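## Task

Stand the black and yellow supplement bottles upright on top of the two-door cabinet beside arm1, with each base entirely on that top surface. At the end the tray must be empty and in the arm3/arm4 room, away from the wall opening. The drink can must finish upright on the furniture where it started. A loaded tray travels along one roller lane by itself, and an empty one returns along the other. Touching a roller lane with the black bottle, the yellow bottle or the drink can while no gripper holds it is a failure. Anything the robots are still propping up at the end does not count, so release everything and move the arms away.

## Robot and tools

ROBOTS. Four identical i2rt Big YAM arms: arm1, arm2, arm3 and arm4. Each has six revolute joints, a two-finger gripper and a wrist camera. arm1 and arm2 share one room and arm3 and arm4 the other, joined by a wall opening with two roller lanes for the tray. The hand reaches roughly 1.0 m from the joint1 axis. Joints move at different speeds, so the path between two postures can curve widely.

FRAME. One shared scene frame, origin on the floor, +z up. The hand point is midway between the fingertips; its z axis runs along the fingers and the fingers close along its y axis. Foot poses are not printed.

execute_actions. Argument "actions" is a list containing one action or none (empty list = just report state and images). An action is an object keyed by robot name; under each name goes "joints", an object of absolute joint targets (not offsets) by name. Any subset of robots and joints may be given; all start at once. Names, units and ranges:
- joint1_rad: -2.879 to 2.879 rad, turns the arm about its foot, positive counter-clockwise seen from above; 0 points the way the foot faces.
- joint2_rad: 0 to 3.141 rad, shoulder; 0 has the upper arm pointing back roughly level, larger values raise it and bring it forward.
- joint3_rad: 0 to 3.019 rad, elbow; 0 is fully folded, larger opens it.
- joint4_rad: -1.692 to 1.57 rad, hand pitch; positive tilts the fingers up.
- joint5_rad: -1.57 to 1.57 rad, hand sideways swing; positive toward the arm's right.
- joint6_rad: -2.094 to 2.094 rad, hand roll; positive clockwise seen from behind the hand.
- gripper_m: 0 to 0.093 m, fingertip gap.
Arrival tolerances: ±0.045, 0.14, 0.09, 0.055, 0.03, 0.035 rad and ±0.003 m. Example: {"arm1": {"joints": {"gripper_m": 0.05}}, "arm2": {"joints": {"joint1_rad": 0.3}}}. Unknown keys or out-of-range numbers reject the whole call with no motion. Optional "cameras": list from arm1_cam_wrist, arm2_cam_wrist, arm3_cam_wrist, arm4_cam_wrist, cam_arm1_arm2, cam_arm3_arm4, or "all"; omitted or null gives all, [] gives none. The "pictures" line lists image order.

wait: "seconds" 0 to 10; commands nothing new and returns state and images.

zoom_image: "camera" and "region" [x0, y0, x1, y1] in pixels of that camera's latest full image, top-left origin, at most 504 by 504. Wrist cameras are 504x504 fisheye; the two room cameras (cam_arm1_arm2, cam_arm3_arm4) are 896x504. Calibration given is approximate and may be off by a few degrees and millimetres; wrist camera poses also inherit joint reading errors.

read_manual: returns licence texts only; moves nothing.

finished_scene: "scene" is the current scene number; ends it irreversibly and reports success, then gives the next task. Call it only once the goal is met and stable with grippers open and arms clear.

RESULT LINES. joint_positions reports each joint. joint_status tells how each commanded motion ended: reached, "off_target" (stopped short and may still push), "contact_stop" or "time_out" (holds where it stopped; a timed-out joint may keep pushing toward a nearby target and move on if freed), "not_followed" (a collision-avoidance check blocked the arm's targets; the gripper part still runs, and the blocked targets may be retried on later actions until replaced by feasible ones), and "limit_stop_at_motor_heat". on_its_own lists joints not commanded in this call and the target each now holds ("held at" is a target, not a position). Joint torques are raw drive outputs with offsets and noise, nonzero even in free air. A stop reported in one call cancels the remaining motion calls in the same reply.

CAUTIONS. Omitted joints or robots may still be pushing toward old targets. To relieve a push, command the joint to its reported position. A tiny change from the current position might not move a joint. The arms do not stop on contact and can press hard; a hard press between two arms fails and ends the run, and the self/inter-arm check ignores fingers, gripper housings and wrist cameras and may react late. Sustained load heats motors: MOTOR HOT appears from 85 °C, and at 100 °C the arm goes limp and falls (OVER-TEMPERATURE FAULT); resend targets afterwards. Heat partly carries into the next scene. Lifted loads sag. Loose objects may get an occasional small shove. Never let bottles or the can fall, tip, land on the floor, leave the work area or touch a lane unheld. The robots act independently. Faster robot motion is better; thinking time does not count, but the world keeps running while you reply.

Each tool is called after "Call:" as name(argument=value, ...), one argument or row to a line, values as JSON.

## Session

I'll start by looking at the current state and the camera images.

Call:
execute_actions(
  actions=[],
)

Scene clock: 0.00 s.
Joint torques (N m, as the arm reports them, + toward a larger angle): no reading
Motor temperatures (°C, as the motors report them): arm1=[21 21 20 20 22 22] | arm2=[21 21 22 22 20 21] | arm3=[20 19 20 21 21 21] | arm4=[22 21 23 21 22 22]
arm1.joint_positions: joint1_rad=+0.246 joint2_rad=+0.522 joint3_rad=+1.535 joint4_rad=-1.329 joint5_rad=-0.072 joint6_rad=+0.143 gripper_m=+0.094
arm1.joint_status: not commanded
arm1.hand: x=-1.1957 y=-0.4389 z=+1.5749 quat_wxyz=(-0.297, +0.617, -0.527, -0.503) (m; scene frame)
arm2.joint_positions: joint1_rad=-0.281 joint2_rad=+0.600 joint3_rad=+1.633 joint4_rad=-1.469 joint5_rad=-0.139 joint6_rad=+0.778 gripper_m=+0.094
arm2.joint_status: not commanded
arm2.hand: x=-1.6335 y=+0.1055 z=+1.5557 quat_wxyz=(-0.514, -0.407, -0.735, -0.174) (m; scene frame)
arm3.joint_positions: joint1_rad=-0.859 joint2_rad=+0.587 joint3_rad=+1.585 joint4_rad=-1.308 joint5_rad=-0.196 joint6_rad=+0.453 gripper_m=+0.094
arm3.joint_status: not commanded
arm3.hand: x=+1.2845 y=-0.4662 z=+1.5044 quat_wxyz=(-0.448, +0.159, -0.786, -0.396) (m; scene frame)
arm4.joint_positions: joint1_rad=-0.063 joint2_rad=+0.402 joint3_rad=+1.523 joint4_rad=-1.228 joint5_rad=-0.081 joint6_rad=+0.765 gripper_m=+0.094
arm4.joint_status: not commanded
arm4.hand: x=+1.6449 y=+0.1263 z=+1.5889 quat_wxyz=(+0.250, +0.688, -0.283, -0.620) (m; scene frame)
pictures: arm1_cam_wrist, arm2_cam_wrist, arm3_cam_wrist, arm4_cam_wrist, cam_arm1_arm2, cam_arm3_arm4
Images, in order (width x height): arm1_cam_wrist 504x504, arm2_cam_wrist 504x504, arm3_cam_wrist 504x504, arm4_cam_wrist 504x504, cam_arm1_arm2 896x504, cam_arm3_arm4 896x504.

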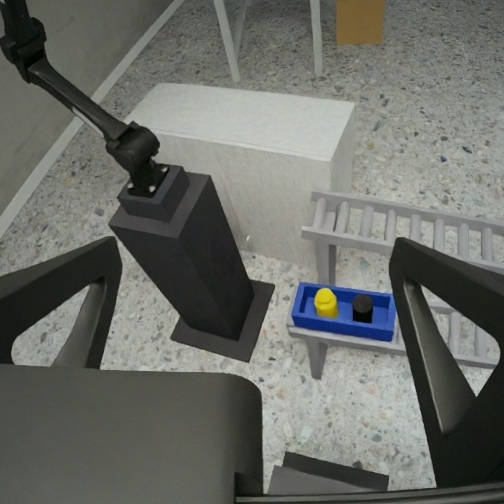

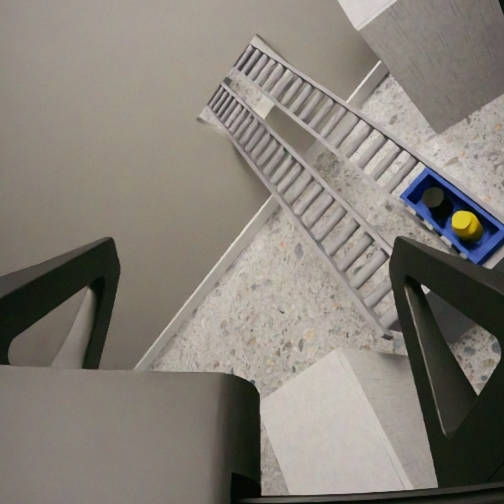

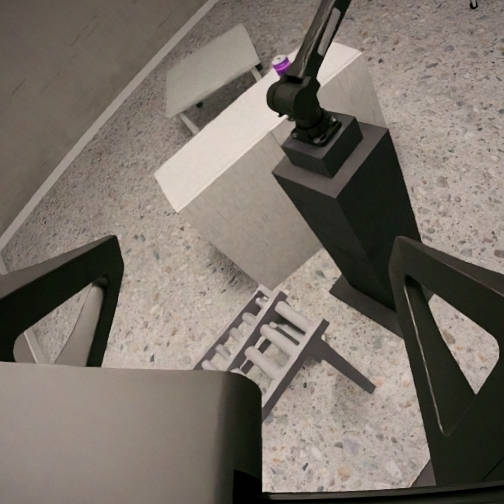

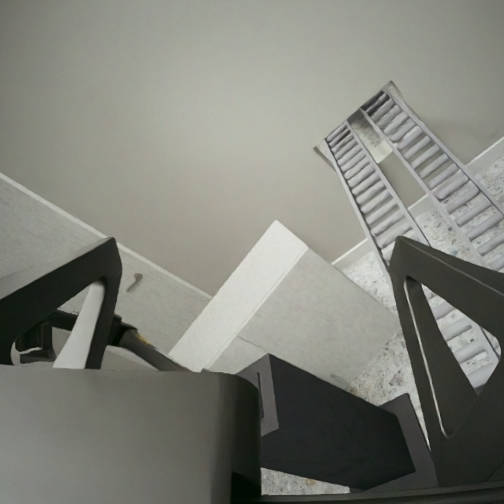

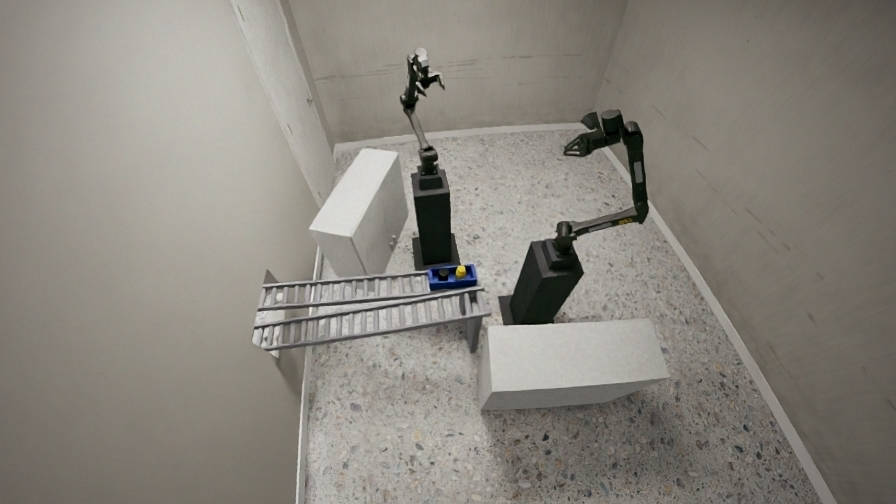

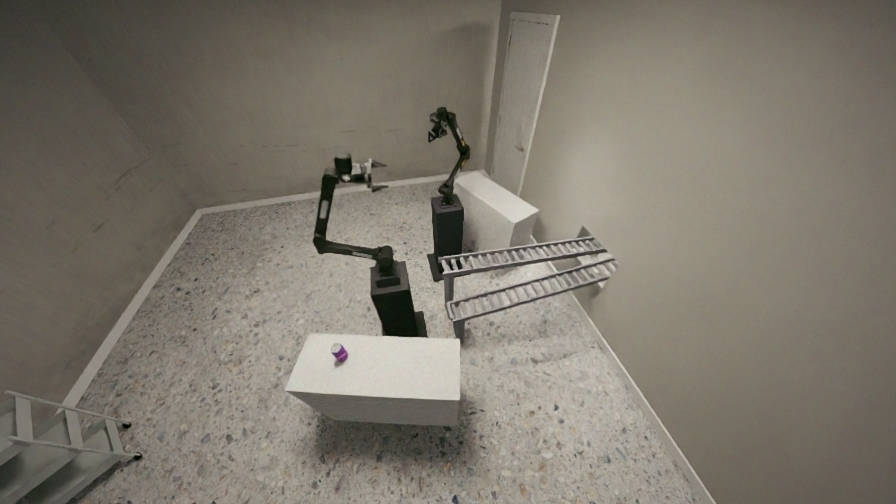

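Call:
zoom_image(
  camera="cam_arm1_arm2",
  region=[240, 130, 540, 370],
)

Call:
zoom_image(
  camera="arm1_cam_wrist",
  region=[260, 170, 504, 400],
)

Call:
zoom_image(
  camera="arm2_cam_wrist",
  region=[330, 120, 504, 300],
)

Region (240, 130, 540, 370) of cam_arm1_arm2's 896x504 image, scaled by 1.680, with more detail than that image has; it fills the top 403 rows of this view, and the rest is white.

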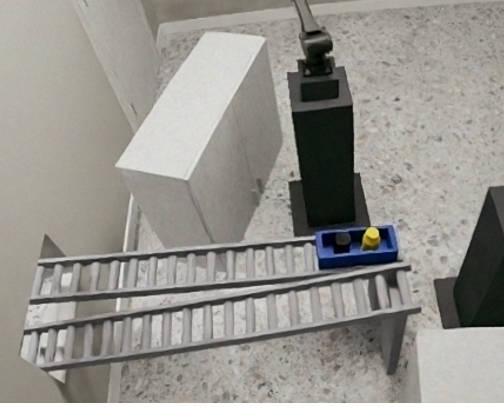

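Region (260, 170, 504, 400) of arm1_cam_wrist's 504x504 image, scaled by 2.066, with more detail than that image has; it fills the top 475 rows of this view, and the rest is white.

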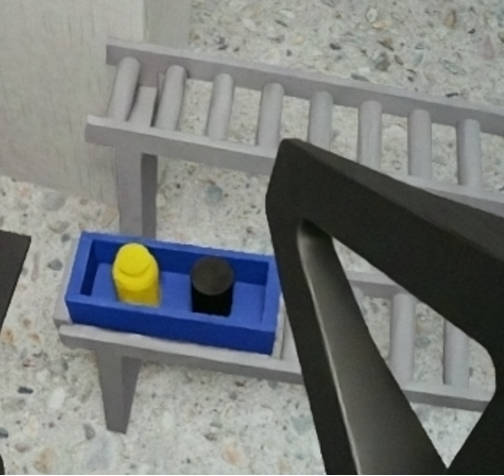

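Region (330, 120, 504, 300) of arm2_cam_wrist's 504x504 image, scaled by 2.800, with more detail than that image has; it fills the left 487 columns of this view, and the rest is white.

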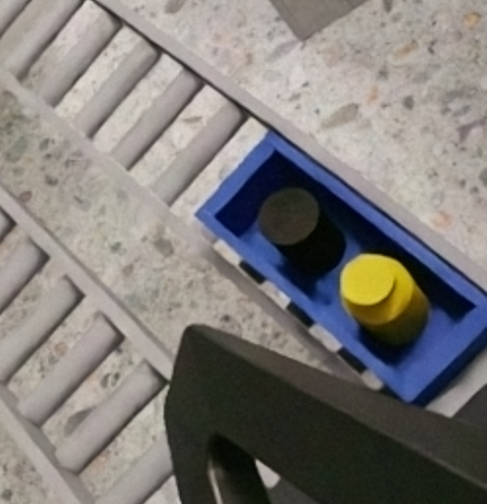

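Call:
execute_actions(
  actions=[
    {"arm1": {"joints": {"joint1_rad": 0.033, "joint2_rad": 2.344, "joint3_rad": 1.675, "joint4_rad": -0.901, "joint5_rad": 0.0, "joint6_rad": 0.0, "gripper_m": 0.093}}, "arm2": {"joints": {"joint1_rad": -0.073, "joint2_rad": 0.905, "joint3_rad": 0.469, "joint4_rad": -0.664, "joint5_rad": 0.0, "joint6_rad": 0.0}}},
  ],
  cameras=["arm1_cam_wrist", "arm2_cam_wrist", "cam_arm1_arm2"],
)

Scene clock: 122.03 s.
Joint torques (N m, as the arm reports them, + toward a larger angle): arm1=[  1.01 -20.21   8.65   0.38   0.15  -0.35] | arm2=[-0.71 -1.51  8.22  2.12  0.13 -0.02] | arm3=[-1.64  2.2   8.09  2.2  -0.12  0.05] | arm4=[0.03 6.48 7.08 2.21 0.09 0.06]
Motor temperatures (°C, as the motors report them): arm1=[21 22 27 21 22 22] | arm2=[21 21 26 22 20 21] | arm3=[20 19 29 21 21 21] | arm4=[22 22 28 21 22 22]
arm1.joint_positions: joint1_rad=+0.042 joint2_rad=+2.350 joint3_rad=+1.660 joint4_rad=-0.899 joint5_rad=-0.002 joint6_rad=+0.015 gripper_m=+0.093
arm1.joint_status: all done
arm1.hand: x=-1.1780 y=+0.0244 z=+0.8077 quat_wxyz=(+0.012, +0.719, -0.695, +0.008) (m; scene frame)
arm2.joint_positions: joint1_rad=-0.076 joint2_rad=+0.915 joint3_rad=+0.461 joint4_rad=-0.677 joint5_rad=-0.003 joint6_rad=+0.010 gripper_m=+0.094
arm2.joint_status: all done
arm2.hand: x=-1.5032 y=+0.0947 z=+1.0133 quat_wxyz=(-0.221, -0.064, -0.973, +0.016) (m; scene frame)
arm3.joint_positions: joint1_rad=-0.859 joint2_rad=+0.587 joint3_rad=+1.585 joint4_rad=-1.308 joint5_rad=-0.196 joint6_rad=+0.453 gripper_m=+0.094
arm3.joint_status: not commanded
arm3.hand: x=+1.2845 y=-0.4662 z=+1.5044 quat_wxyz=(-0.448, +0.159, -0.786, -0.396) (m; scene frame)
arm4.joint_positions: joint1_rad=-0.063 joint2_rad=+0.402 joint3_rad=+1.523 joint4_rad=-1.228 joint5_rad=-0.081 joint6_rad=+0.766 gripper_m=+0.094
arm4.joint_status: not commanded
arm4.hand: x=+1.6449 y=+0.1263 z=+1.5889 quat_wxyz=(+0.250, +0.687, -0.283, -0.620) (m; scene frame)
pictures: arm1_cam_wrist, arm2_cam_wrist, cam_arm1_arm2
camera_calibration (this result's frames):
arm1_cam_wrist: T_world_to_cam=[[0.998947, 0.0450789, 0.00851816, 1.16728], [0.0309699, -0.799614, 0.599716, -0.419073], [0.0338458, -0.59882, -0.800168, 0.825092], [0, 0, 0, 1]] pos_world=[-1.181, 0.106365, 0.901594]
arm2_cam_wrist: T_world_to_cam=[[-0.131441, -0.991324, 0.000719255, -0.106577], [-0.974389, 0.129329, 0.183957, -1.65911], [-0.182454, 0.0234787, -0.982934, 0.843493], [0, 0, 0, 1]] pos_world=[-1.47673, 0.0891146, 1.13438]
Images, in order (width x height): arm1_cam_wrist 504x504, arm2_cam_wrist 504x504, cam_arm1_arm2 896x504.

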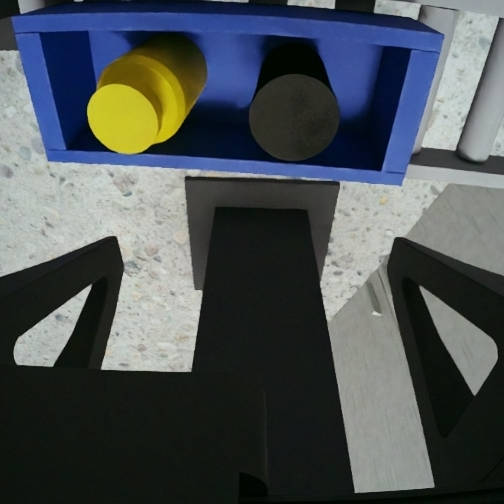

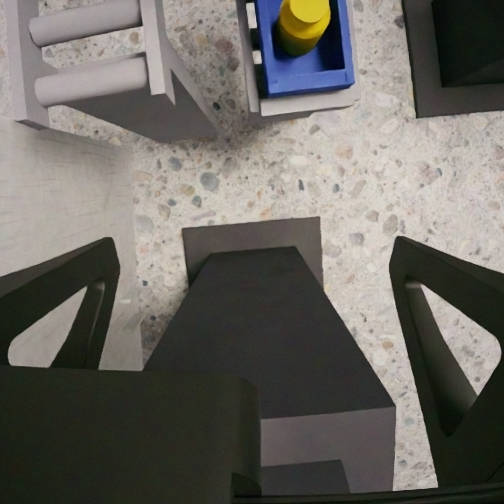

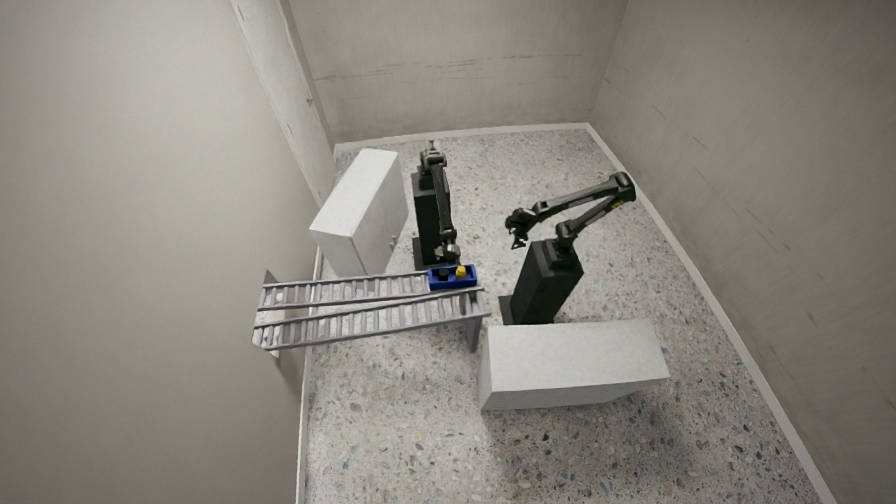

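Call:
execute_actions(
  actions=[
    {"arm1": {"joints": {"joint1_rad": -0.009, "joint2_rad": 2.479, "joint3_rad": 1.728, "joint4_rad": -0.79, "joint5_rad": 0.0, "joint6_rad": -0.01}}},
  ],
  cameras=["arm1_cam_wrist", "cam_arm1_arm2"],
)

Scene clock: 164.13 s.
Joint torques (N m, as the arm reports them, + toward a larger angle): arm1=[  1.77 -20.07   8.57   0.85   0.18  -0.36] | arm2=[-0.69 -1.52  8.22  2.13  0.14 -0.03] | arm3=[-1.61  4.39  8.06  2.12 -0.14  0.06] | arm4=[0.45 6.24 6.96 2.24 0.12 0.03]
Motor temperatures (°C, as the motors report them): arm1=[21 30 27 20 22 22] | arm2=[21 21 29 22 20 21] | arm3=[20 19 30 21 21 21] | arm4=[22 22 29 21 22 22]
arm1.joint_positions: joint1_rad=-0.010 joint2_rad=+2.484 joint3_rad=+1.709 joint4_rad=-0.797 joint5_rad=-0.001 joint6_rad=+0.005 gripper_m=+0.093
arm1.joint_status: all done
arm1.hand: x=-1.1452 y=+0.0339 z=+0.7394 quat_wxyz=(+0.006, +0.705, -0.710, +0.002) (m; scene frame)
arm2.joint_positions: joint1_rad=-0.076 joint2_rad=+0.915 joint3_rad=+0.461 joint4_rad=-0.677 joint5_rad=-0.003 joint6_rad=+0.010 gripper_m=+0.094
arm2.joint_status: not commanded
arm2.hand: x=-1.5032 y=+0.0947 z=+1.0133 quat_wxyz=(-0.221, -0.064, -0.973, +0.016) (m; scene frame)
arm3.joint_positions: joint1_rad=-0.859 joint2_rad=+0.587 joint3_rad=+1.585 joint4_rad=-1.308 joint5_rad=-0.196 joint6_rad=+0.453 gripper_m=+0.094
arm3.joint_status: not commanded
arm3.hand: x=+1.2845 y=-0.4662 z=+1.5044 quat_wxyz=(-0.448, +0.159, -0.786, -0.396) (m; scene frame)
arm4.joint_positions: joint1_rad=-0.063 joint2_rad=+0.402 joint3_rad=+1.523 joint4_rad=-1.228 joint5_rad=-0.081 joint6_rad=+0.766 gripper_m=+0.094
arm4.joint_status: not commanded
arm4.hand: x=+1.6449 y=+0.1263 z=+1.5889 quat_wxyz=(+0.250, +0.687, -0.283, -0.620) (m; scene frame)
pictures: arm1_cam_wrist, cam_arm1_arm2
camera_calibration (this result's frames):
arm1_cam_wrist: T_world_to_cam=[[0.999954, 0.00253174, 0.00921727, 1.13678], [-0.00335033, -0.810282, 0.586031, -0.400344], [0.00895227, -0.586035, -0.810237, 0.75353], [0, 0, 0, 1]] pos_world=[-1.14482, 0.114325, 0.834673]
Images, in order (width x height): arm1_cam_wrist 504x504, cam_arm1_arm2 896x504.

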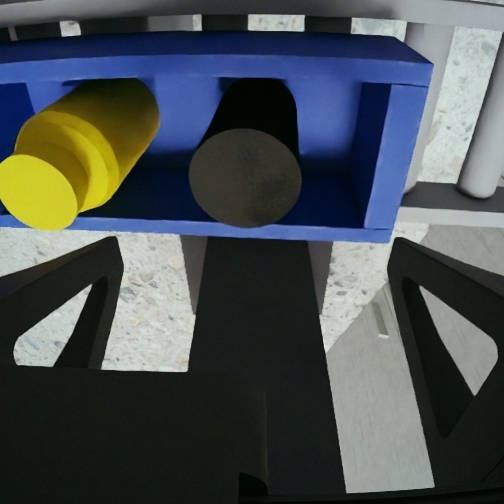

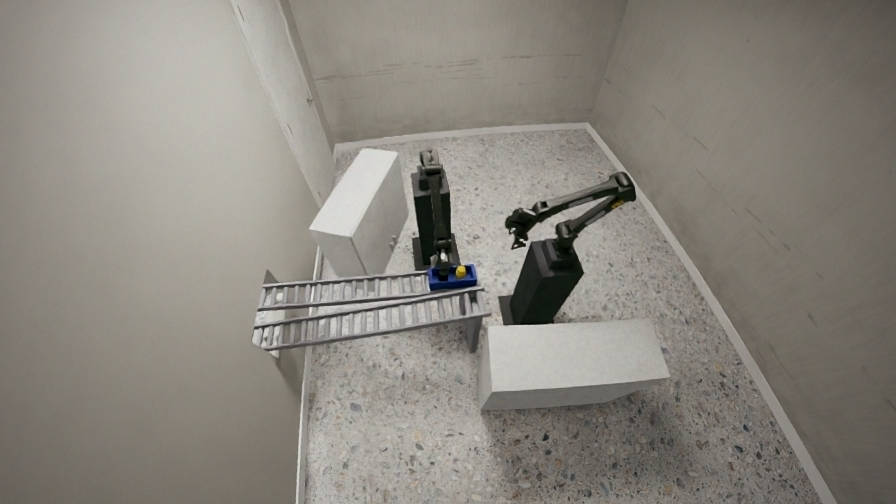

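Call:
execute_actions(
  actions=[
    {"arm1": {"joints": {"joint2_rad": 2.719, "joint3_rad": 1.837, "joint4_rad": -0.649}}},
  ],
  cameras=["arm1_cam_wrist", "arm2_cam_wrist"],
)

Scene clock: 186.90 s.
Joint torques (N m, as the arm reports them, + toward a larger angle): arm1=[  1.98 -21.9    7.22   0.55   0.15  -0.33] | arm2=[-0.7  -1.46  8.22  2.13  0.14 -0.03] | arm3=[-1.1   3.18  7.87  2.26 -0.12  0.05] | arm4=[-0.02  6.51  6.97  2.32  0.1   0.06]
Motor temperatures (°C, as the motors report them): arm1=[21 32 28 20 22 22] | arm2=[21 21 29 22 20 21] | arm3=[20 19 31 21 21 21] | arm4=[22 22 29 21 22 22]
arm1.joint_positions: joint1_rad=-0.010 joint2_rad=+2.733 joint3_rad=+1.822 joint4_rad=-0.653 joint5_rad=-0.001 joint6_rad=+0.005 gripper_m=+0.093
arm1.joint_status: all done
arm1.hand: x=-1.1458 y=+0.0292 z=+0.6153 quat_wxyz=(+0.003, +0.705, -0.710, -0.001) (m; scene frame)
arm2.joint_positions: joint1_rad=-0.076 joint2_rad=+0.915 joint3_rad=+0.461 joint4_rad=-0.677 joint5_rad=-0.003 joint6_rad=+0.010 gripper_m=+0.094
arm2.joint_status: not commanded
arm2.hand: x=-1.5032 y=+0.0947 z=+1.0133 quat_wxyz=(-0.221, -0.064, -0.973, +0.016) (m; scene frame)
arm3.joint_positions: joint1_rad=-0.859 joint2_rad=+0.587 joint3_rad=+1.585 joint4_rad=-1.308 joint5_rad=-0.196 joint6_rad=+0.453 gripper_m=+0.094
arm3.joint_status: not commanded
arm3.hand: x=+1.2845 y=-0.4662 z=+1.5044 quat_wxyz=(-0.448, +0.159, -0.786, -0.396) (m; scene frame)
arm4.joint_positions: joint1_rad=-0.063 joint2_rad=+0.402 joint3_rad=+1.523 joint4_rad=-1.228 joint5_rad=-0.081 joint6_rad=+0.766 gripper_m=+0.094
arm4.joint_status: not commanded
arm4.hand: x=+1.6449 y=+0.1263 z=+1.5889 quat_wxyz=(+0.250, +0.687, -0.283, -0.620) (m; scene frame)
pictures: arm1_cam_wrist, arm2_cam_wrist
camera_calibration (this result's frames):
arm1_cam_wrist: T_world_to_cam=[[0.999954, 0.00241818, 0.00925745, 1.13846], [-0.00339093, -0.815172, 0.57921, -0.327051], [0.00894704, -0.579215, -0.815126, 0.653006], [0, 0, 0, 1]] pos_world=[-1.14536, 0.108875, 0.711174]
arm2_cam_wrist: T_world_to_cam=[[-0.131441, -0.991324, 0.000719255, -0.106577], [-0.974389, 0.129329, 0.183957, -1.65911], [-0.182454, 0.0234787, -0.982934, 0.843493], [0, 0, 0, 1]] pos_world=[-1.47673, 0.0891146, 1.13438]
Images, in order (width x height): arm1_cam_wrist 504x504, arm2_cam_wrist 504x504.

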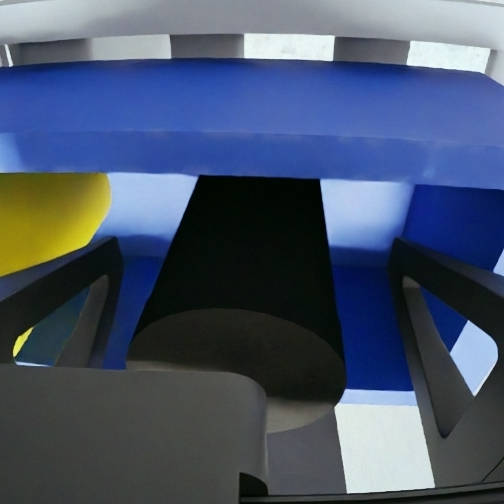

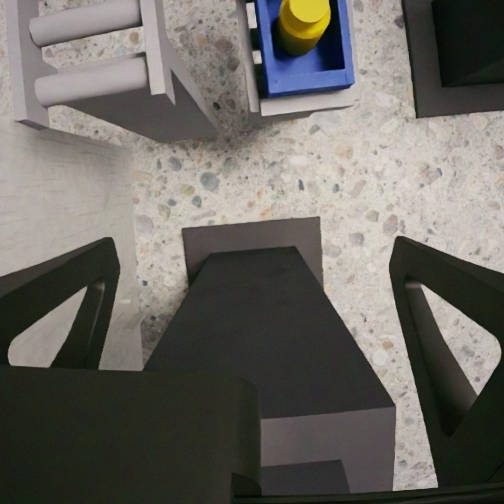

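Call:
execute_actions(
  actions=[
    {"arm1": {"joints": {"gripper_m": 0.04}}},
  ],
  cameras=["arm1_cam_wrist"],
)

Scene clock: 190.40 s.
Joint torques (N m, as the arm reports them, + toward a larger angle): arm1=[  1.61 -21.96   7.12   0.61   0.18  -0.36] | arm2=[-0.74 -1.49  8.22  2.12  0.14 -0.02] | arm3=[-1.97  2.76  8.18  2.19 -0.15  0.06] | arm4=[0.32 6.77 7.   2.3  0.11 0.06]
Motor temperatures (°C, as the motors report them): arm1=[21 33 27 20 22 22] | arm2=[21 21 29 22 20 21] | arm3=[20 19 31 21 21 21] | arm4=[22 22 29 21 22 22]
arm1.joint_positions: joint1_rad=-0.010 joint2_rad=+2.733 joint3_rad=+1.822 joint4_rad=-0.653 joint5_rad=-0.001 joint6_rad=+0.004 gripper_m=+0.058
arm1.joint_status: gripper_m off_target (ended at +0.058, target +0.040)
arm1.hand: x=-1.1458 y=+0.0292 z=+0.6153 quat_wxyz=(+0.003, +0.705, -0.709, -0.001) (m; scene frame)
arm2.joint_positions: joint1_rad=-0.076 joint2_rad=+0.915 joint3_rad=+0.461 joint4_rad=-0.677 joint5_rad=-0.003 joint6_rad=+0.010 gripper_m=+0.094
arm2.joint_status: not commanded
arm2.hand: x=-1.5032 y=+0.0947 z=+1.0133 quat_wxyz=(-0.221, -0.064, -0.973, +0.016) (m; scene frame)
arm3.joint_positions: joint1_rad=-0.859 joint2_rad=+0.587 joint3_rad=+1.585 joint4_rad=-1.308 joint5_rad=-0.196 joint6_rad=+0.453 gripper_m=+0.094
arm3.joint_status: not commanded
arm3.hand: x=+1.2845 y=-0.4662 z=+1.5044 quat_wxyz=(-0.448, +0.159, -0.786, -0.396) (m; scene frame)
arm4.joint_positions: joint1_rad=-0.063 joint2_rad=+0.402 joint3_rad=+1.523 joint4_rad=-1.228 joint5_rad=-0.081 joint6_rad=+0.766 gripper_m=+0.094
arm4.joint_status: not commanded
arm4.hand: x=+1.6449 y=+0.1263 z=+1.5889 quat_wxyz=(+0.250, +0.687, -0.283, -0.620) (m; scene frame)
pictures: arm1_cam_wrist
camera_calibration (this result's frames):
arm1_cam_wrist: T_world_to_cam=[[0.999952, 0.00318104, 0.00925593, 1.13844], [-0.00276811, -0.815176, 0.579206, -0.326335], [0.00938769, -0.579204, -0.815129, 0.653512], [0, 0, 0, 1]] pos_world=[-1.14542, 0.108875, 0.711174]
Images, in order (width x height): arm1_cam_wrist 504x504.

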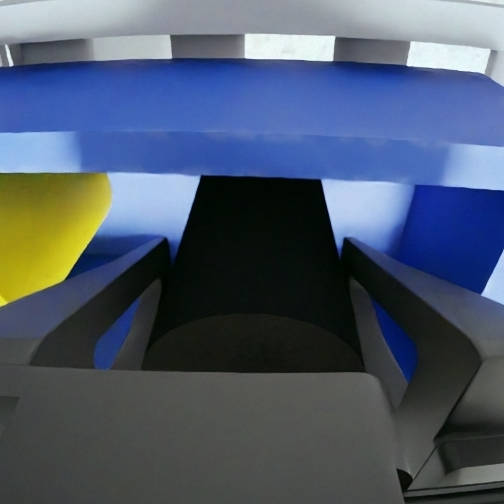

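Call:
execute_actions(
  actions=[
    {"arm1": {"joints": {"joint2_rad": 2.62, "joint3_rad": 1.75}}},
  ],
  cameras=["arm1_cam_wrist"],
)

Scene clock: 204.60 s.
Joint torques (N m, as the arm reports them, + toward a larger angle): arm1=[  1.52 -21.04   6.58   0.57   0.16  -0.35] | arm2=[-0.73 -1.48  8.22  2.12  0.14 -0.03] | arm3=[-0.67  3.87  8.07  2.28 -0.12  0.06] | arm4=[-0.25  6.41  7.03  2.25  0.1   0.01]
Motor temperatures (°C, as the motors report them): arm1=[21 34 27 20 22 22] | arm2=[21 21 29 22 20 21] | arm3=[20 19 31 21 21 21] | arm4=[22 22 29 21 22 22]
arm1.joint_positions: joint1_rad=-0.010 joint2_rad=+2.633 joint3_rad=+1.745 joint4_rad=-0.651 joint5_rad=-0.001 joint6_rad=+0.004 gripper_m=+0.058
arm1.joint_status: all done
arm1.hand: x=-1.1456 y=+0.0314 z=+0.6575 quat_wxyz=(-0.006, +0.705, -0.709, -0.010) (m; scene frame)
arm2.joint_positions: joint1_rad=-0.076 joint2_rad=+0.915 joint3_rad=+0.461 joint4_rad=-0.677 joint5_rad=-0.003 joint6_rad=+0.010 gripper_m=+0.094
arm2.joint_status: not commanded
arm2.hand: x=-1.5032 y=+0.0947 z=+1.0133 quat_wxyz=(-0.221, -0.064, -0.973, +0.016) (m; scene frame)
arm3.joint_positions: joint1_rad=-0.859 joint2_rad=+0.587 joint3_rad=+1.585 joint4_rad=-1.308 joint5_rad=-0.196 joint6_rad=+0.453 gripper_m=+0.094
arm3.joint_status: not commanded
arm3.hand: x=+1.2845 y=-0.4662 z=+1.5044 quat_wxyz=(-0.448, +0.159, -0.786, -0.396) (m; scene frame)
arm4.joint_positions: joint1_rad=-0.063 joint2_rad=+0.402 joint3_rad=+1.523 joint4_rad=-1.228 joint5_rad=-0.081 joint6_rad=+0.766 gripper_m=+0.094
arm4.joint_status: not commanded
arm4.hand: x=+1.6449 y=+0.1263 z=+1.5889 quat_wxyz=(+0.250, +0.687, -0.283, -0.620) (m; scene frame)
pictures: arm1_cam_wrist
camera_calibration (this result's frames):
arm1_cam_wrist: T_world_to_cam=[[0.999952, 0.00285906, 0.00938205, 1.13778], [-0.00288274, -0.828646, 0.559766, -0.33597], [0.0093748, -0.559766, -0.828598, 0.697466], [0, 0, 0, 1]] pos_world=[-1.14523, 0.108765, 0.755308]
Images, in order (width x height): arm1_cam_wrist 504x504.

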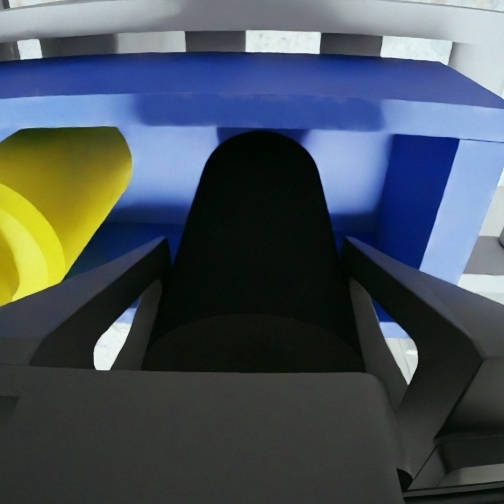

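Call:
execute_actions(
  actions=[
    {"arm1": {"joints": {"joint2_rad": 1.70, "joint3_rad": 1.13}}},
  ],
  cameras=[],
)

Call:
execute_actions(
  actions=[
    {"arm1": {"joints": {"joint1_rad": -1.655, "joint4_rad": -0.985}}},
  ],
  cameras=["arm1_cam_wrist", "cam_arm1_arm2"],
)

Scene clock: 224.63 s.
Joint torques (N m, as the arm reports them, + toward a larger angle): arm1=[  1.58 -12.56   9.35   0.99   0.15  -0.34] | arm2=[-0.73 -1.47  8.22  2.12  0.14 -0.03] | arm3=[-0.97  3.81  8.08  2.26 -0.15  0.05] | arm4=[0.02 6.16 6.91 2.2  0.13 0.07]
Motor temperatures (°C, as the motors report them): arm1=[21 35 27 20 22 22] | arm2=[21 21 30 22 20 21] | arm3=[20 19 31 21 21 21] | arm4=[22 22 30 21 22 22]
arm1.joint_positions: joint1_rad=-0.010 joint2_rad=+1.694 joint3_rad=+1.124 joint4_rad=-0.647 joint5_rad=-0.001 joint6_rad=+0.004 gripper_m=+0.058
arm1.joint_status: all done
arm1.hand: x=-1.1441 y=-0.0570 z=+1.0060 quat_wxyz=(-0.119, +0.694, -0.699, -0.123) (m; scene frame)
arm2.joint_positions: joint1_rad=-0.076 joint2_rad=+0.915 joint3_rad=+0.461 joint4_rad=-0.677 joint5_rad=-0.003 joint6_rad=+0.010 gripper_m=+0.094
arm2.joint_status: not commanded
arm2.hand: x=-1.5032 y=+0.0947 z=+1.0133 quat_wxyz=(-0.221, -0.064, -0.973, +0.016) (m; scene frame)
arm3.joint_positions: joint1_rad=-0.859 joint2_rad=+0.587 joint3_rad=+1.585 joint4_rad=-1.308 joint5_rad=-0.196 joint6_rad=+0.453 gripper_m=+0.094
arm3.joint_status: not commanded
arm3.hand: x=+1.2845 y=-0.4662 z=+1.5044 quat_wxyz=(-0.448, +0.159, -0.786, -0.396) (m; scene frame)
arm4.joint_positions: joint1_rad=-0.063 joint2_rad=+0.402 joint3_rad=+1.523 joint4_rad=-1.228 joint5_rad=-0.081 joint6_rad=+0.766 gripper_m=+0.094
arm4.joint_status: not commanded
arm4.hand: x=+1.6449 y=+0.1263 z=+1.5889 quat_wxyz=(+0.250, +0.687, -0.283, -0.620) (m; scene frame)
pictures: none
No camera images: the call's "cameras" was empty. Leave "cameras" out to get every camera's image.

Scene clock: 226.53 s.
Joint torques (N m, as the arm reports them, + toward a larger angle): arm1=[  1.83 -12.39   8.74   0.2    0.09  -0.32] | arm2=[-0.7  -1.47  8.22  2.12  0.14 -0.02] | arm3=[-1.48  3.45  7.85  2.18 -0.1   0.04] | arm4=[-0.17  6.44  6.95  2.18  0.12  0.08]
Motor temperatures (°C, as the motors report them): arm1=[21 34 27 20 22 22] | arm2=[21 21 30 22 20 21] | arm3=[20 19 31 21 21 21] | arm4=[22 22 30 21 22 22]
arm1.joint_positions: joint1_rad=-1.659 joint2_rad=+1.697 joint3_rad=+1.124 joint4_rad=-0.976 joint5_rad=+0.001 joint6_rad=+0.003 gripper_m=+0.058
arm1.joint_status: all done
arm1.hand: x=-0.6845 y=-0.6373 z=+0.9933 quat_wxyz=(-0.008, -0.042, -0.999, +0.006) (m; scene frame)
arm2.joint_positions: joint1_rad=-0.076 joint2_rad=+0.915 joint3_rad=+0.461 joint4_rad=-0.677 joint5_rad=-0.003 joint6_rad=+0.010 gripper_m=+0.094
arm2.joint_status: not commanded
arm2.hand: x=-1.5032 y=+0.0947 z=+1.0133 quat_wxyz=(-0.221, -0.064, -0.973, +0.016) (m; scene frame)
arm3.joint_positions: joint1_rad=-0.859 joint2_rad=+0.587 joint3_rad=+1.585 joint4_rad=-1.308 joint5_rad=-0.196 joint6_rad=+0.453 gripper_m=+0.094
arm3.joint_status: not commanded
arm3.hand: x=+1.2845 y=-0.4662 z=+1.5044 quat_wxyz=(-0.448, +0.159, -0.786, -0.396) (m; scene frame)
arm4.joint_positions: joint1_rad=-0.063 joint2_rad=+0.402 joint3_rad=+1.523 joint4_rad=-1.228 joint5_rad=-0.081 joint6_rad=+0.766 gripper_m=+0.094
arm4.joint_status: not commanded
arm4.hand: x=+1.6449 y=+0.1263 z=+1.5889 quat_wxyz=(+0.250, +0.687, -0.283, -0.620) (m; scene frame)
pictures: arm1_cam_wrist, cam_arm1_arm2
camera_calibration (this result's frames):
arm1_cam_wrist: T_world_to_cam=[[-0.0741714, -0.996892, 0.0265467, -0.713961], [-0.822787, 0.0762157, 0.563217, -1.06469], [-0.56349, 0.0199323, -0.825883, 0.571636], [0, 0, 0, 1]] pos_world=[-0.606856, -0.64199, 1.09071]
Images, in order (width x height): arm1_cam_wrist 504x504, cam_arm1_arm2 896x504.

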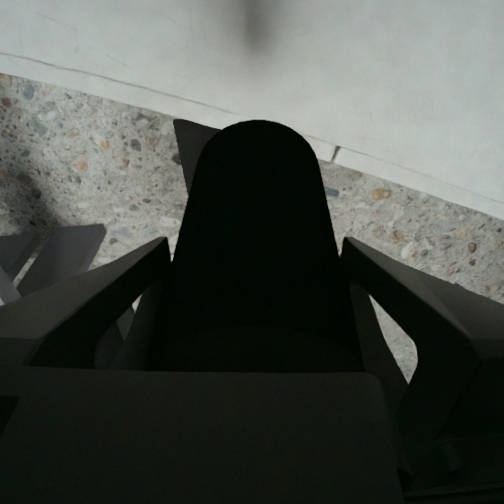

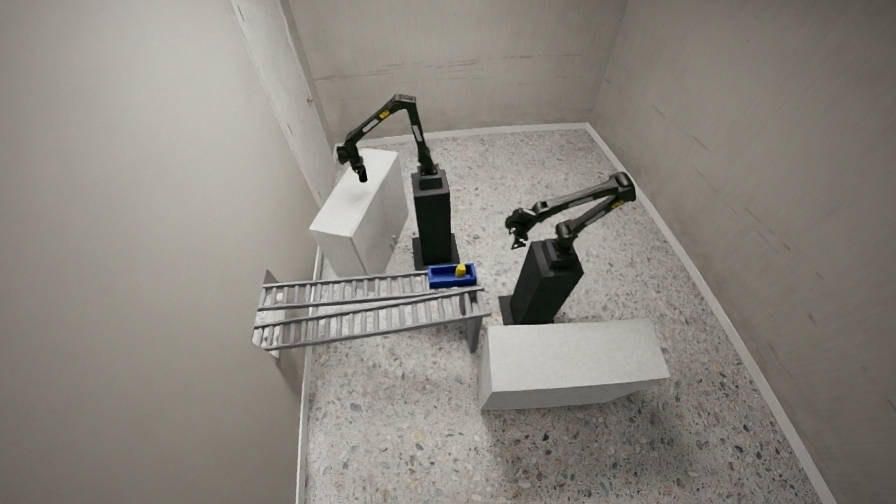

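Call:
execute_actions(
  actions=[
    {"arm1": {"joints": {"joint1_rad": -1.871, "joint2_rad": 2.217, "joint3_rad": 1.445, "joint4_rad": -0.766}}},
  ],
  cameras=["arm1_cam_wrist", "cam_arm1_arm2"],
)

Scene clock: 246.20 s.
Joint torques (N m, as the arm reports them, + toward a larger angle): arm1=[  2.53 -15.87   8.01   0.44   0.    -0.35] | arm2=[-0.73 -1.46  8.22  2.12  0.13 -0.03] | arm3=[-1.36  3.67  8.15  2.12 -0.14  0.05] | arm4=[-0.21  6.38  7.06  2.02  0.12  0.04]
Motor temperatures (°C, as the motors report them): arm1=[21 31 28 20 22 22] | arm2=[21 21 30 22 20 21] | arm3=[20 20 32 21 21 21] | arm4=[22 22 30 21 22 22]
arm1.joint_positions: joint1_rad=-1.887 joint2_rad=+2.192 joint3_rad=+1.436 joint4_rad=-0.762 joint5_rad=+0.004 joint6_rad=+0.002 gripper_m=+0.057
arm1.joint_status: all done
arm1.hand: x=-0.5863 y=-0.7805 z=+0.8411 quat_wxyz=(-0.024, -0.154, -0.988, +0.011) (m; scene frame)
arm2.joint_positions: joint1_rad=-0.076 joint2_rad=+0.915 joint3_rad=+0.461 joint4_rad=-0.677 joint5_rad=-0.003 joint6_rad=+0.010 gripper_m=+0.094
arm2.joint_status: not commanded
arm2.hand: x=-1.5032 y=+0.0947 z=+1.0133 quat_wxyz=(-0.221, -0.064, -0.973, +0.016) (m; scene frame)
arm3.joint_positions: joint1_rad=-0.859 joint2_rad=+0.587 joint3_rad=+1.585 joint4_rad=-1.308 joint5_rad=-0.196 joint6_rad=+0.453 gripper_m=+0.094
arm3.joint_status: not commanded
arm3.hand: x=+1.2845 y=-0.4662 z=+1.5044 quat_wxyz=(-0.448, +0.159, -0.786, -0.396) (m; scene frame)
arm4.joint_positions: joint1_rad=-0.063 joint2_rad=+0.402 joint3_rad=+1.523 joint4_rad=-1.228 joint5_rad=-0.081 joint6_rad=+0.766 gripper_m=+0.094
arm4.joint_status: not commanded
arm4.hand: x=+1.6449 y=+0.1263 z=+1.5889 quat_wxyz=(+0.250, +0.687, -0.283, -0.620) (m; scene frame)
pictures: arm1_cam_wrist, cam_arm1_arm2
camera_calibration (this result's frames):
arm1_cam_wrist: T_world_to_cam=[[-0.296903, -0.954424, 0.0303735, -0.946036], [-0.801907, 0.266475, 0.53473, -0.702529], [-0.518453, 0.134406, -0.844477, 0.63557], [0, 0, 0, 1]] pos_world=[-0.514731, -0.801138, 0.941122]
Images, in order (width x height): arm1_cam_wrist 504x504, cam_arm1_arm2 896x504.

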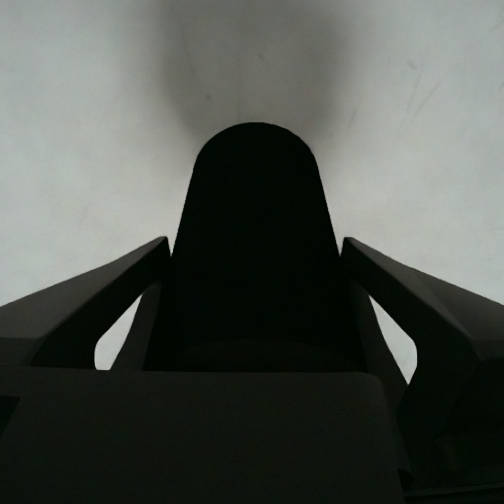

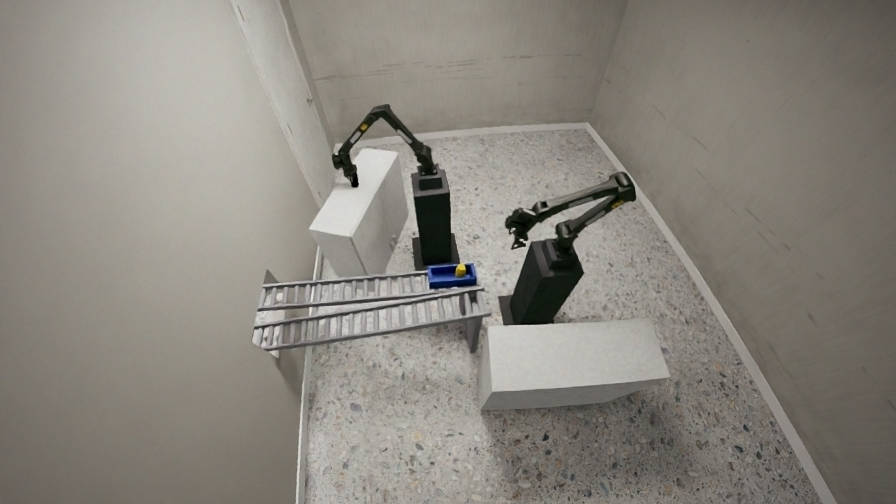

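Call:
zoom_image(
  camera="cam_arm1_arm2",
  region=[300, 130, 420, 250],
)

Call:
execute_actions(
  actions=[],
  cameras=[],
)

Region (300, 130, 420, 250) of cam_arm1_arm2's 896x504 image, scaled by 4.200, with more detail than that image has.

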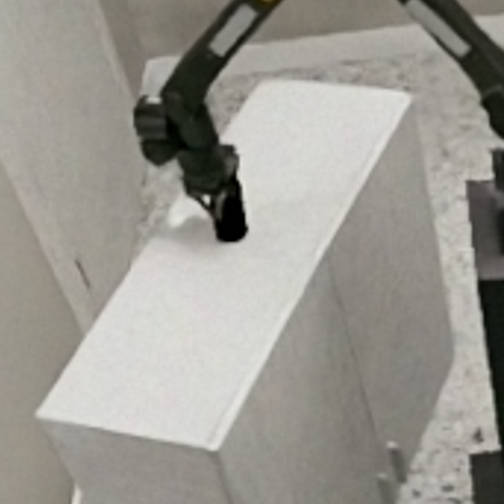

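Scene clock: 252.13 s.
Joint torques (N m, as the arm reports them, + toward a larger angle): arm1=[  2.82 -16.04   8.02   0.46   0.02  -0.34] | arm2=[-0.72 -1.46  8.22  2.12  0.14 -0.03] | arm3=[-2.06  3.74  8.02  2.29 -0.09  0.09] | arm4=[0.38 6.44 6.92 2.18 0.1  0.08]
Motor temperatures (°C, as the motors report them): arm1=[21 32 28 20 22 22] | arm2=[21 21 30 22 20 21] | arm3=[20 20 32 21 21 21] | arm4=[22 22 30 21 22 22]
arm1.joint_positions: joint1_rad=-1.887 joint2_rad=+2.192 joint3_rad=+1.436 joint4_rad=-0.762 joint5_rad=+0.004 joint6_rad=+0.002 gripper_m=+0.057
arm1.joint_status: all done
arm1.hand: x=-0.5863 y=-0.7805 z=+0.8411 quat_wxyz=(-0.024, -0.154, -0.988, +0.011) (m; scene frame)
arm2.joint_positions: joint1_rad=-0.076 joint2_rad=+0.915 joint3_rad=+0.461 joint4_rad=-0.677 joint5_rad=-0.003 joint6_rad=+0.010 gripper_m=+0.094
arm2.joint_status: not commanded
arm2.hand: x=-1.5032 y=+0.0947 z=+1.0133 quat_wxyz=(-0.221, -0.064, -0.973, +0.016) (m; scene frame)
arm3.joint_positions: joint1_rad=-0.859 joint2_rad=+0.587 joint3_rad=+1.585 joint4_rad=-1.308 joint5_rad=-0.196 joint6_rad=+0.453 gripper_m=+0.094
arm3.joint_status: not commanded
arm3.hand: x=+1.2845 y=-0.4662 z=+1.5044 quat_wxyz=(-0.448, +0.159, -0.786, -0.396) (m; scene frame)
arm4.joint_positions: joint1_rad=-0.063 joint2_rad=+0.402 joint3_rad=+1.523 joint4_rad=-1.228 joint5_rad=-0.081 joint6_rad=+0.766 gripper_m=+0.094
arm4.joint_status: not commanded
arm4.hand: x=+1.6449 y=+0.1263 z=+1.5889 quat_wxyz=(+0.250, +0.687, -0.283, -0.620) (m; scene frame)
pictures: none
No camera images: the call's "cameras" was empty. Leave "cameras" out to get every camera's image.

Call:
execute_actions(
  actions=[
    {"arm1": {"joints": {"joint2_rad": 2.24}}},
  ],
  cameras=["arm1_cam_wrist"],
)

Scene clock: 260.17 s.
Joint torques (N m, as the arm reports them, + toward a larger angle): arm1=[  3.1  -14.66   7.94   0.41  -0.05  -0.36] | arm2=[-0.71 -1.46  8.22  2.12  0.14 -0.02] | arm3=[-1.37  2.79  8.05  2.43 -0.11  0.02] | arm4=[-0.09  6.56  7.14  2.19  0.15  0.05]
Motor temperatures (°C, as the motors report them): arm1=[21 32 28 20 22 22] | arm2=[21 21 30 22 20 21] | arm3=[20 20 32 21 21 21] | arm4=[22 22 30 21 22 22]
arm1.joint_positions: joint1_rad=-1.887 joint2_rad=+2.192 joint3_rad=+1.436 joint4_rad=-0.762 joint5_rad=+0.004 joint6_rad=+0.002 gripper_m=+0.057
arm1.joint_status: all done
arm1.hand: x=-0.5864 y=-0.7805 z=+0.8407 quat_wxyz=(-0.024, -0.154, -0.988, +0.011) (m; scene frame)
arm2.joint_positions: joint1_rad=-0.076 joint2_rad=+0.915 joint3_rad=+0.461 joint4_rad=-0.677 joint5_rad=-0.003 joint6_rad=+0.010 gripper_m=+0.094
arm2.joint_status: not commanded
arm2.hand: x=-1.5032 y=+0.0947 z=+1.0133 quat_wxyz=(-0.221, -0.064, -0.973, +0.016) (m; scene frame)
arm3.joint_positions: joint1_rad=-0.859 joint2_rad=+0.587 joint3_rad=+1.585 joint4_rad=-1.308 joint5_rad=-0.196 joint6_rad=+0.453 gripper_m=+0.094
arm3.joint_status: not commanded
arm3.hand: x=+1.2845 y=-0.4662 z=+1.5044 quat_wxyz=(-0.448, +0.159, -0.786, -0.396) (m; scene frame)
arm4.joint_positions: joint1_rad=-0.063 joint2_rad=+0.402 joint3_rad=+1.523 joint4_rad=-1.228 joint5_rad=-0.081 joint6_rad=+0.766 gripper_m=+0.094
arm4.joint_status: not commanded
arm4.hand: x=+1.6449 y=+0.1263 z=+1.5889 quat_wxyz=(+0.250, +0.687, -0.283, -0.620) (m; scene frame)
pictures: arm1_cam_wrist
camera_calibration (this result's frames):
arm1_cam_wrist: T_world_to_cam=[[-0.296889, -0.954429, 0.0303686, -0.946018], [-0.801516, 0.266358, 0.535374, -0.702857], [-0.519066, 0.134606, -0.844069, 0.63456], [0, 0, 0, 1]] pos_world=[-0.514835, -0.801111, 0.940633]
Images, in order (width x height): arm1_cam_wrist 504x504.

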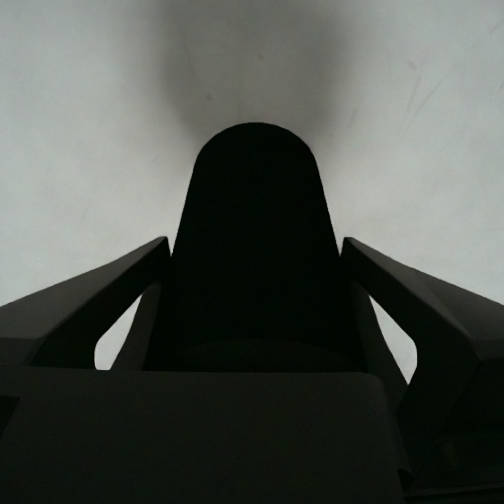

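Call:
execute_actions(
  actions=[
    {"arm1": {"joints": {"joint2_rad": 2.28, "joint4_rad": -0.88}}},
  ],
  cameras=["arm1_cam_wrist", "cam_arm1_arm2"],
)

Scene clock: 277.13 s.
Joint torques (N m, as the arm reports them, + toward a larger angle): arm1=[  3.09 -13.18   6.39  -0.2    0.09  -0.31] | arm2=[-0.68 -1.49  8.22  2.12  0.14 -0.03] | arm3=[-1.53  3.39  8.02  2.11 -0.15  0.04] | arm4=[-0.59  6.94  7.17  2.21  0.08  0.04]
Motor temperatures (°C, as the motors report them): arm1=[21 32 28 20 22 22] | arm2=[21 22 31 22 20 21] | arm3=[20 20 32 21 21 21] | arm4=[22 22 30 21 22 22]
arm1.joint_positions: joint1_rad=-1.886 joint2_rad=+2.209 joint3_rad=+1.452 joint4_rad=-0.863 joint5_rad=+0.001 joint6_rad=+0.002 gripper_m=+0.057
arm1.joint_status: all done
arm1.hand: x=-0.6056 y=-0.7734 z=+0.8359 quat_wxyz=(+0.026, -0.154, -0.988, +0.002) (m; scene frame)
arm2.joint_positions: joint1_rad=-0.076 joint2_rad=+0.915 joint3_rad=+0.461 joint4_rad=-0.677 joint5_rad=-0.003 joint6_rad=+0.010 gripper_m=+0.094
arm2.joint_status: not commanded
arm2.hand: x=-1.5032 y=+0.0947 z=+1.0133 quat_wxyz=(-0.221, -0.064, -0.973, +0.016) (m; scene frame)
arm3.joint_positions: joint1_rad=-0.859 joint2_rad=+0.587 joint3_rad=+1.585 joint4_rad=-1.308 joint5_rad=-0.196 joint6_rad=+0.453 gripper_m=+0.094
arm3.joint_status: not commanded
arm3.hand: x=+1.2845 y=-0.4662 z=+1.5044 quat_wxyz=(-0.448, +0.159, -0.786, -0.396) (m; scene frame)
arm4.joint_positions: joint1_rad=-0.063 joint2_rad=+0.402 joint3_rad=+1.523 joint4_rad=-1.228 joint5_rad=-0.081 joint6_rad=+0.766 gripper_m=+0.094
arm4.joint_status: not commanded
arm4.hand: x=+1.6449 y=+0.1263 z=+1.5889 quat_wxyz=(+0.250, +0.687, -0.283, -0.620) (m; scene frame)
pictures: arm1_cam_wrist, cam_arm1_arm2
camera_calibration (this result's frames):
arm1_cam_wrist: T_world_to_cam=[[-0.294506, -0.955291, 0.0261986, -0.940508], [-0.746653, 0.247123, 0.617608, -0.767925], [-0.59647, 0.162328, -0.786049, 0.545703], [0, 0, 0, 1]] pos_world=[-0.524863, -0.79727, 0.927866]
Images, in order (width x height): arm1_cam_wrist 504x504, cam_arm1_arm2 896x504.

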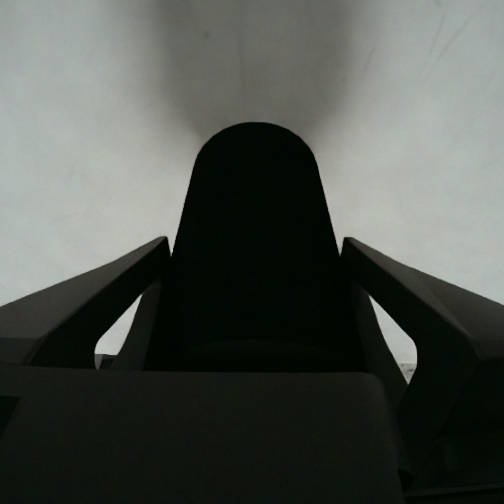

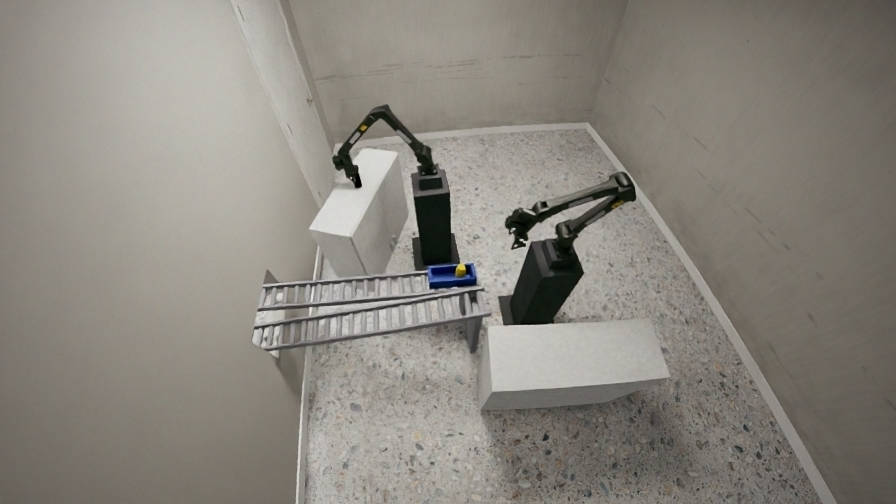

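Call:
execute_actions(
  actions=[
    {"arm1": {"joints": {"joint2_rad": 2.195, "joint3_rad": 1.46, "gripper_m": 0.093}}},
  ],
  cameras=["arm1_cam_wrist"],
)

Scene clock: 281.80 s.
Joint torques (N m, as the arm reports them, + toward a larger angle): arm1=[  2.45 -18.86   7.58   0.01   0.14  -0.31] | arm2=[-0.71 -1.46  8.21  2.12  0.13 -0.03] | arm3=[-1.54  3.58  8.09  2.14 -0.16  0.08] | arm4=[-0.01  6.55  7.01  2.17  0.12  0.03]
Motor temperatures (°C, as the motors report them): arm1=[21 32 28 20 22 22] | arm2=[21 22 31 22 20 21] | arm3=[20 20 32 21 21 21] | arm4=[22 22 30 21 22 22]
arm1.joint_positions: joint1_rad=-1.884 joint2_rad=+2.210 joint3_rad=+1.453 joint4_rad=-0.873 joint5_rad=+0.001 joint6_rad=+0.002 gripper_m=+0.093
arm1.joint_status: all done
arm1.hand: x=-0.6071 y=-0.7717 z=+0.8361 quat_wxyz=(+0.030, -0.153, -0.988, +0.001) (m; scene frame)
arm2.joint_positions: joint1_rad=-0.076 joint2_rad=+0.915 joint3_rad=+0.461 joint4_rad=-0.677 joint5_rad=-0.003 joint6_rad=+0.010 gripper_m=+0.094
arm2.joint_status: not commanded
arm2.hand: x=-1.5032 y=+0.0947 z=+1.0133 quat_wxyz=(-0.221, -0.064, -0.973, +0.016) (m; scene frame)
arm3.joint_positions: joint1_rad=-0.859 joint2_rad=+0.587 joint3_rad=+1.585 joint4_rad=-1.308 joint5_rad=-0.196 joint6_rad=+0.453 gripper_m=+0.094
arm3.joint_status: not commanded
arm3.hand: x=+1.2845 y=-0.4662 z=+1.5044 quat_wxyz=(-0.448, +0.159, -0.786, -0.396) (m; scene frame)
arm4.joint_positions: joint1_rad=-0.063 joint2_rad=+0.402 joint3_rad=+1.523 joint4_rad=-1.228 joint5_rad=-0.081 joint6_rad=+0.766 gripper_m=+0.094
arm4.joint_status: not commanded
arm4.hand: x=+1.6449 y=+0.1263 z=+1.5889 quat_wxyz=(+0.250, +0.687, -0.283, -0.620) (m; scene frame)
pictures: arm1_cam_wrist
camera_calibration (this result's frames):
arm1_cam_wrist: T_world_to_cam=[[-0.292548, -0.955894, 0.0261209, -0.938629], [-0.741663, 0.244057, 0.624798, -0.774949], [-0.603616, 0.163411, -0.780349, 0.53643], [0, 0, 0, 1]] pos_world=[-0.525548, -0.795757, 0.927308]
Images, in order (width x height): arm1_cam_wrist 504x504.

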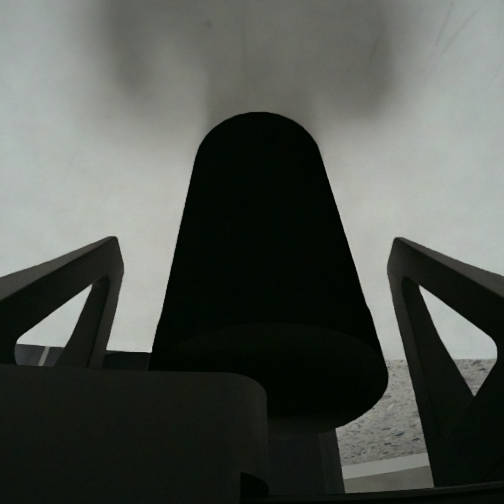

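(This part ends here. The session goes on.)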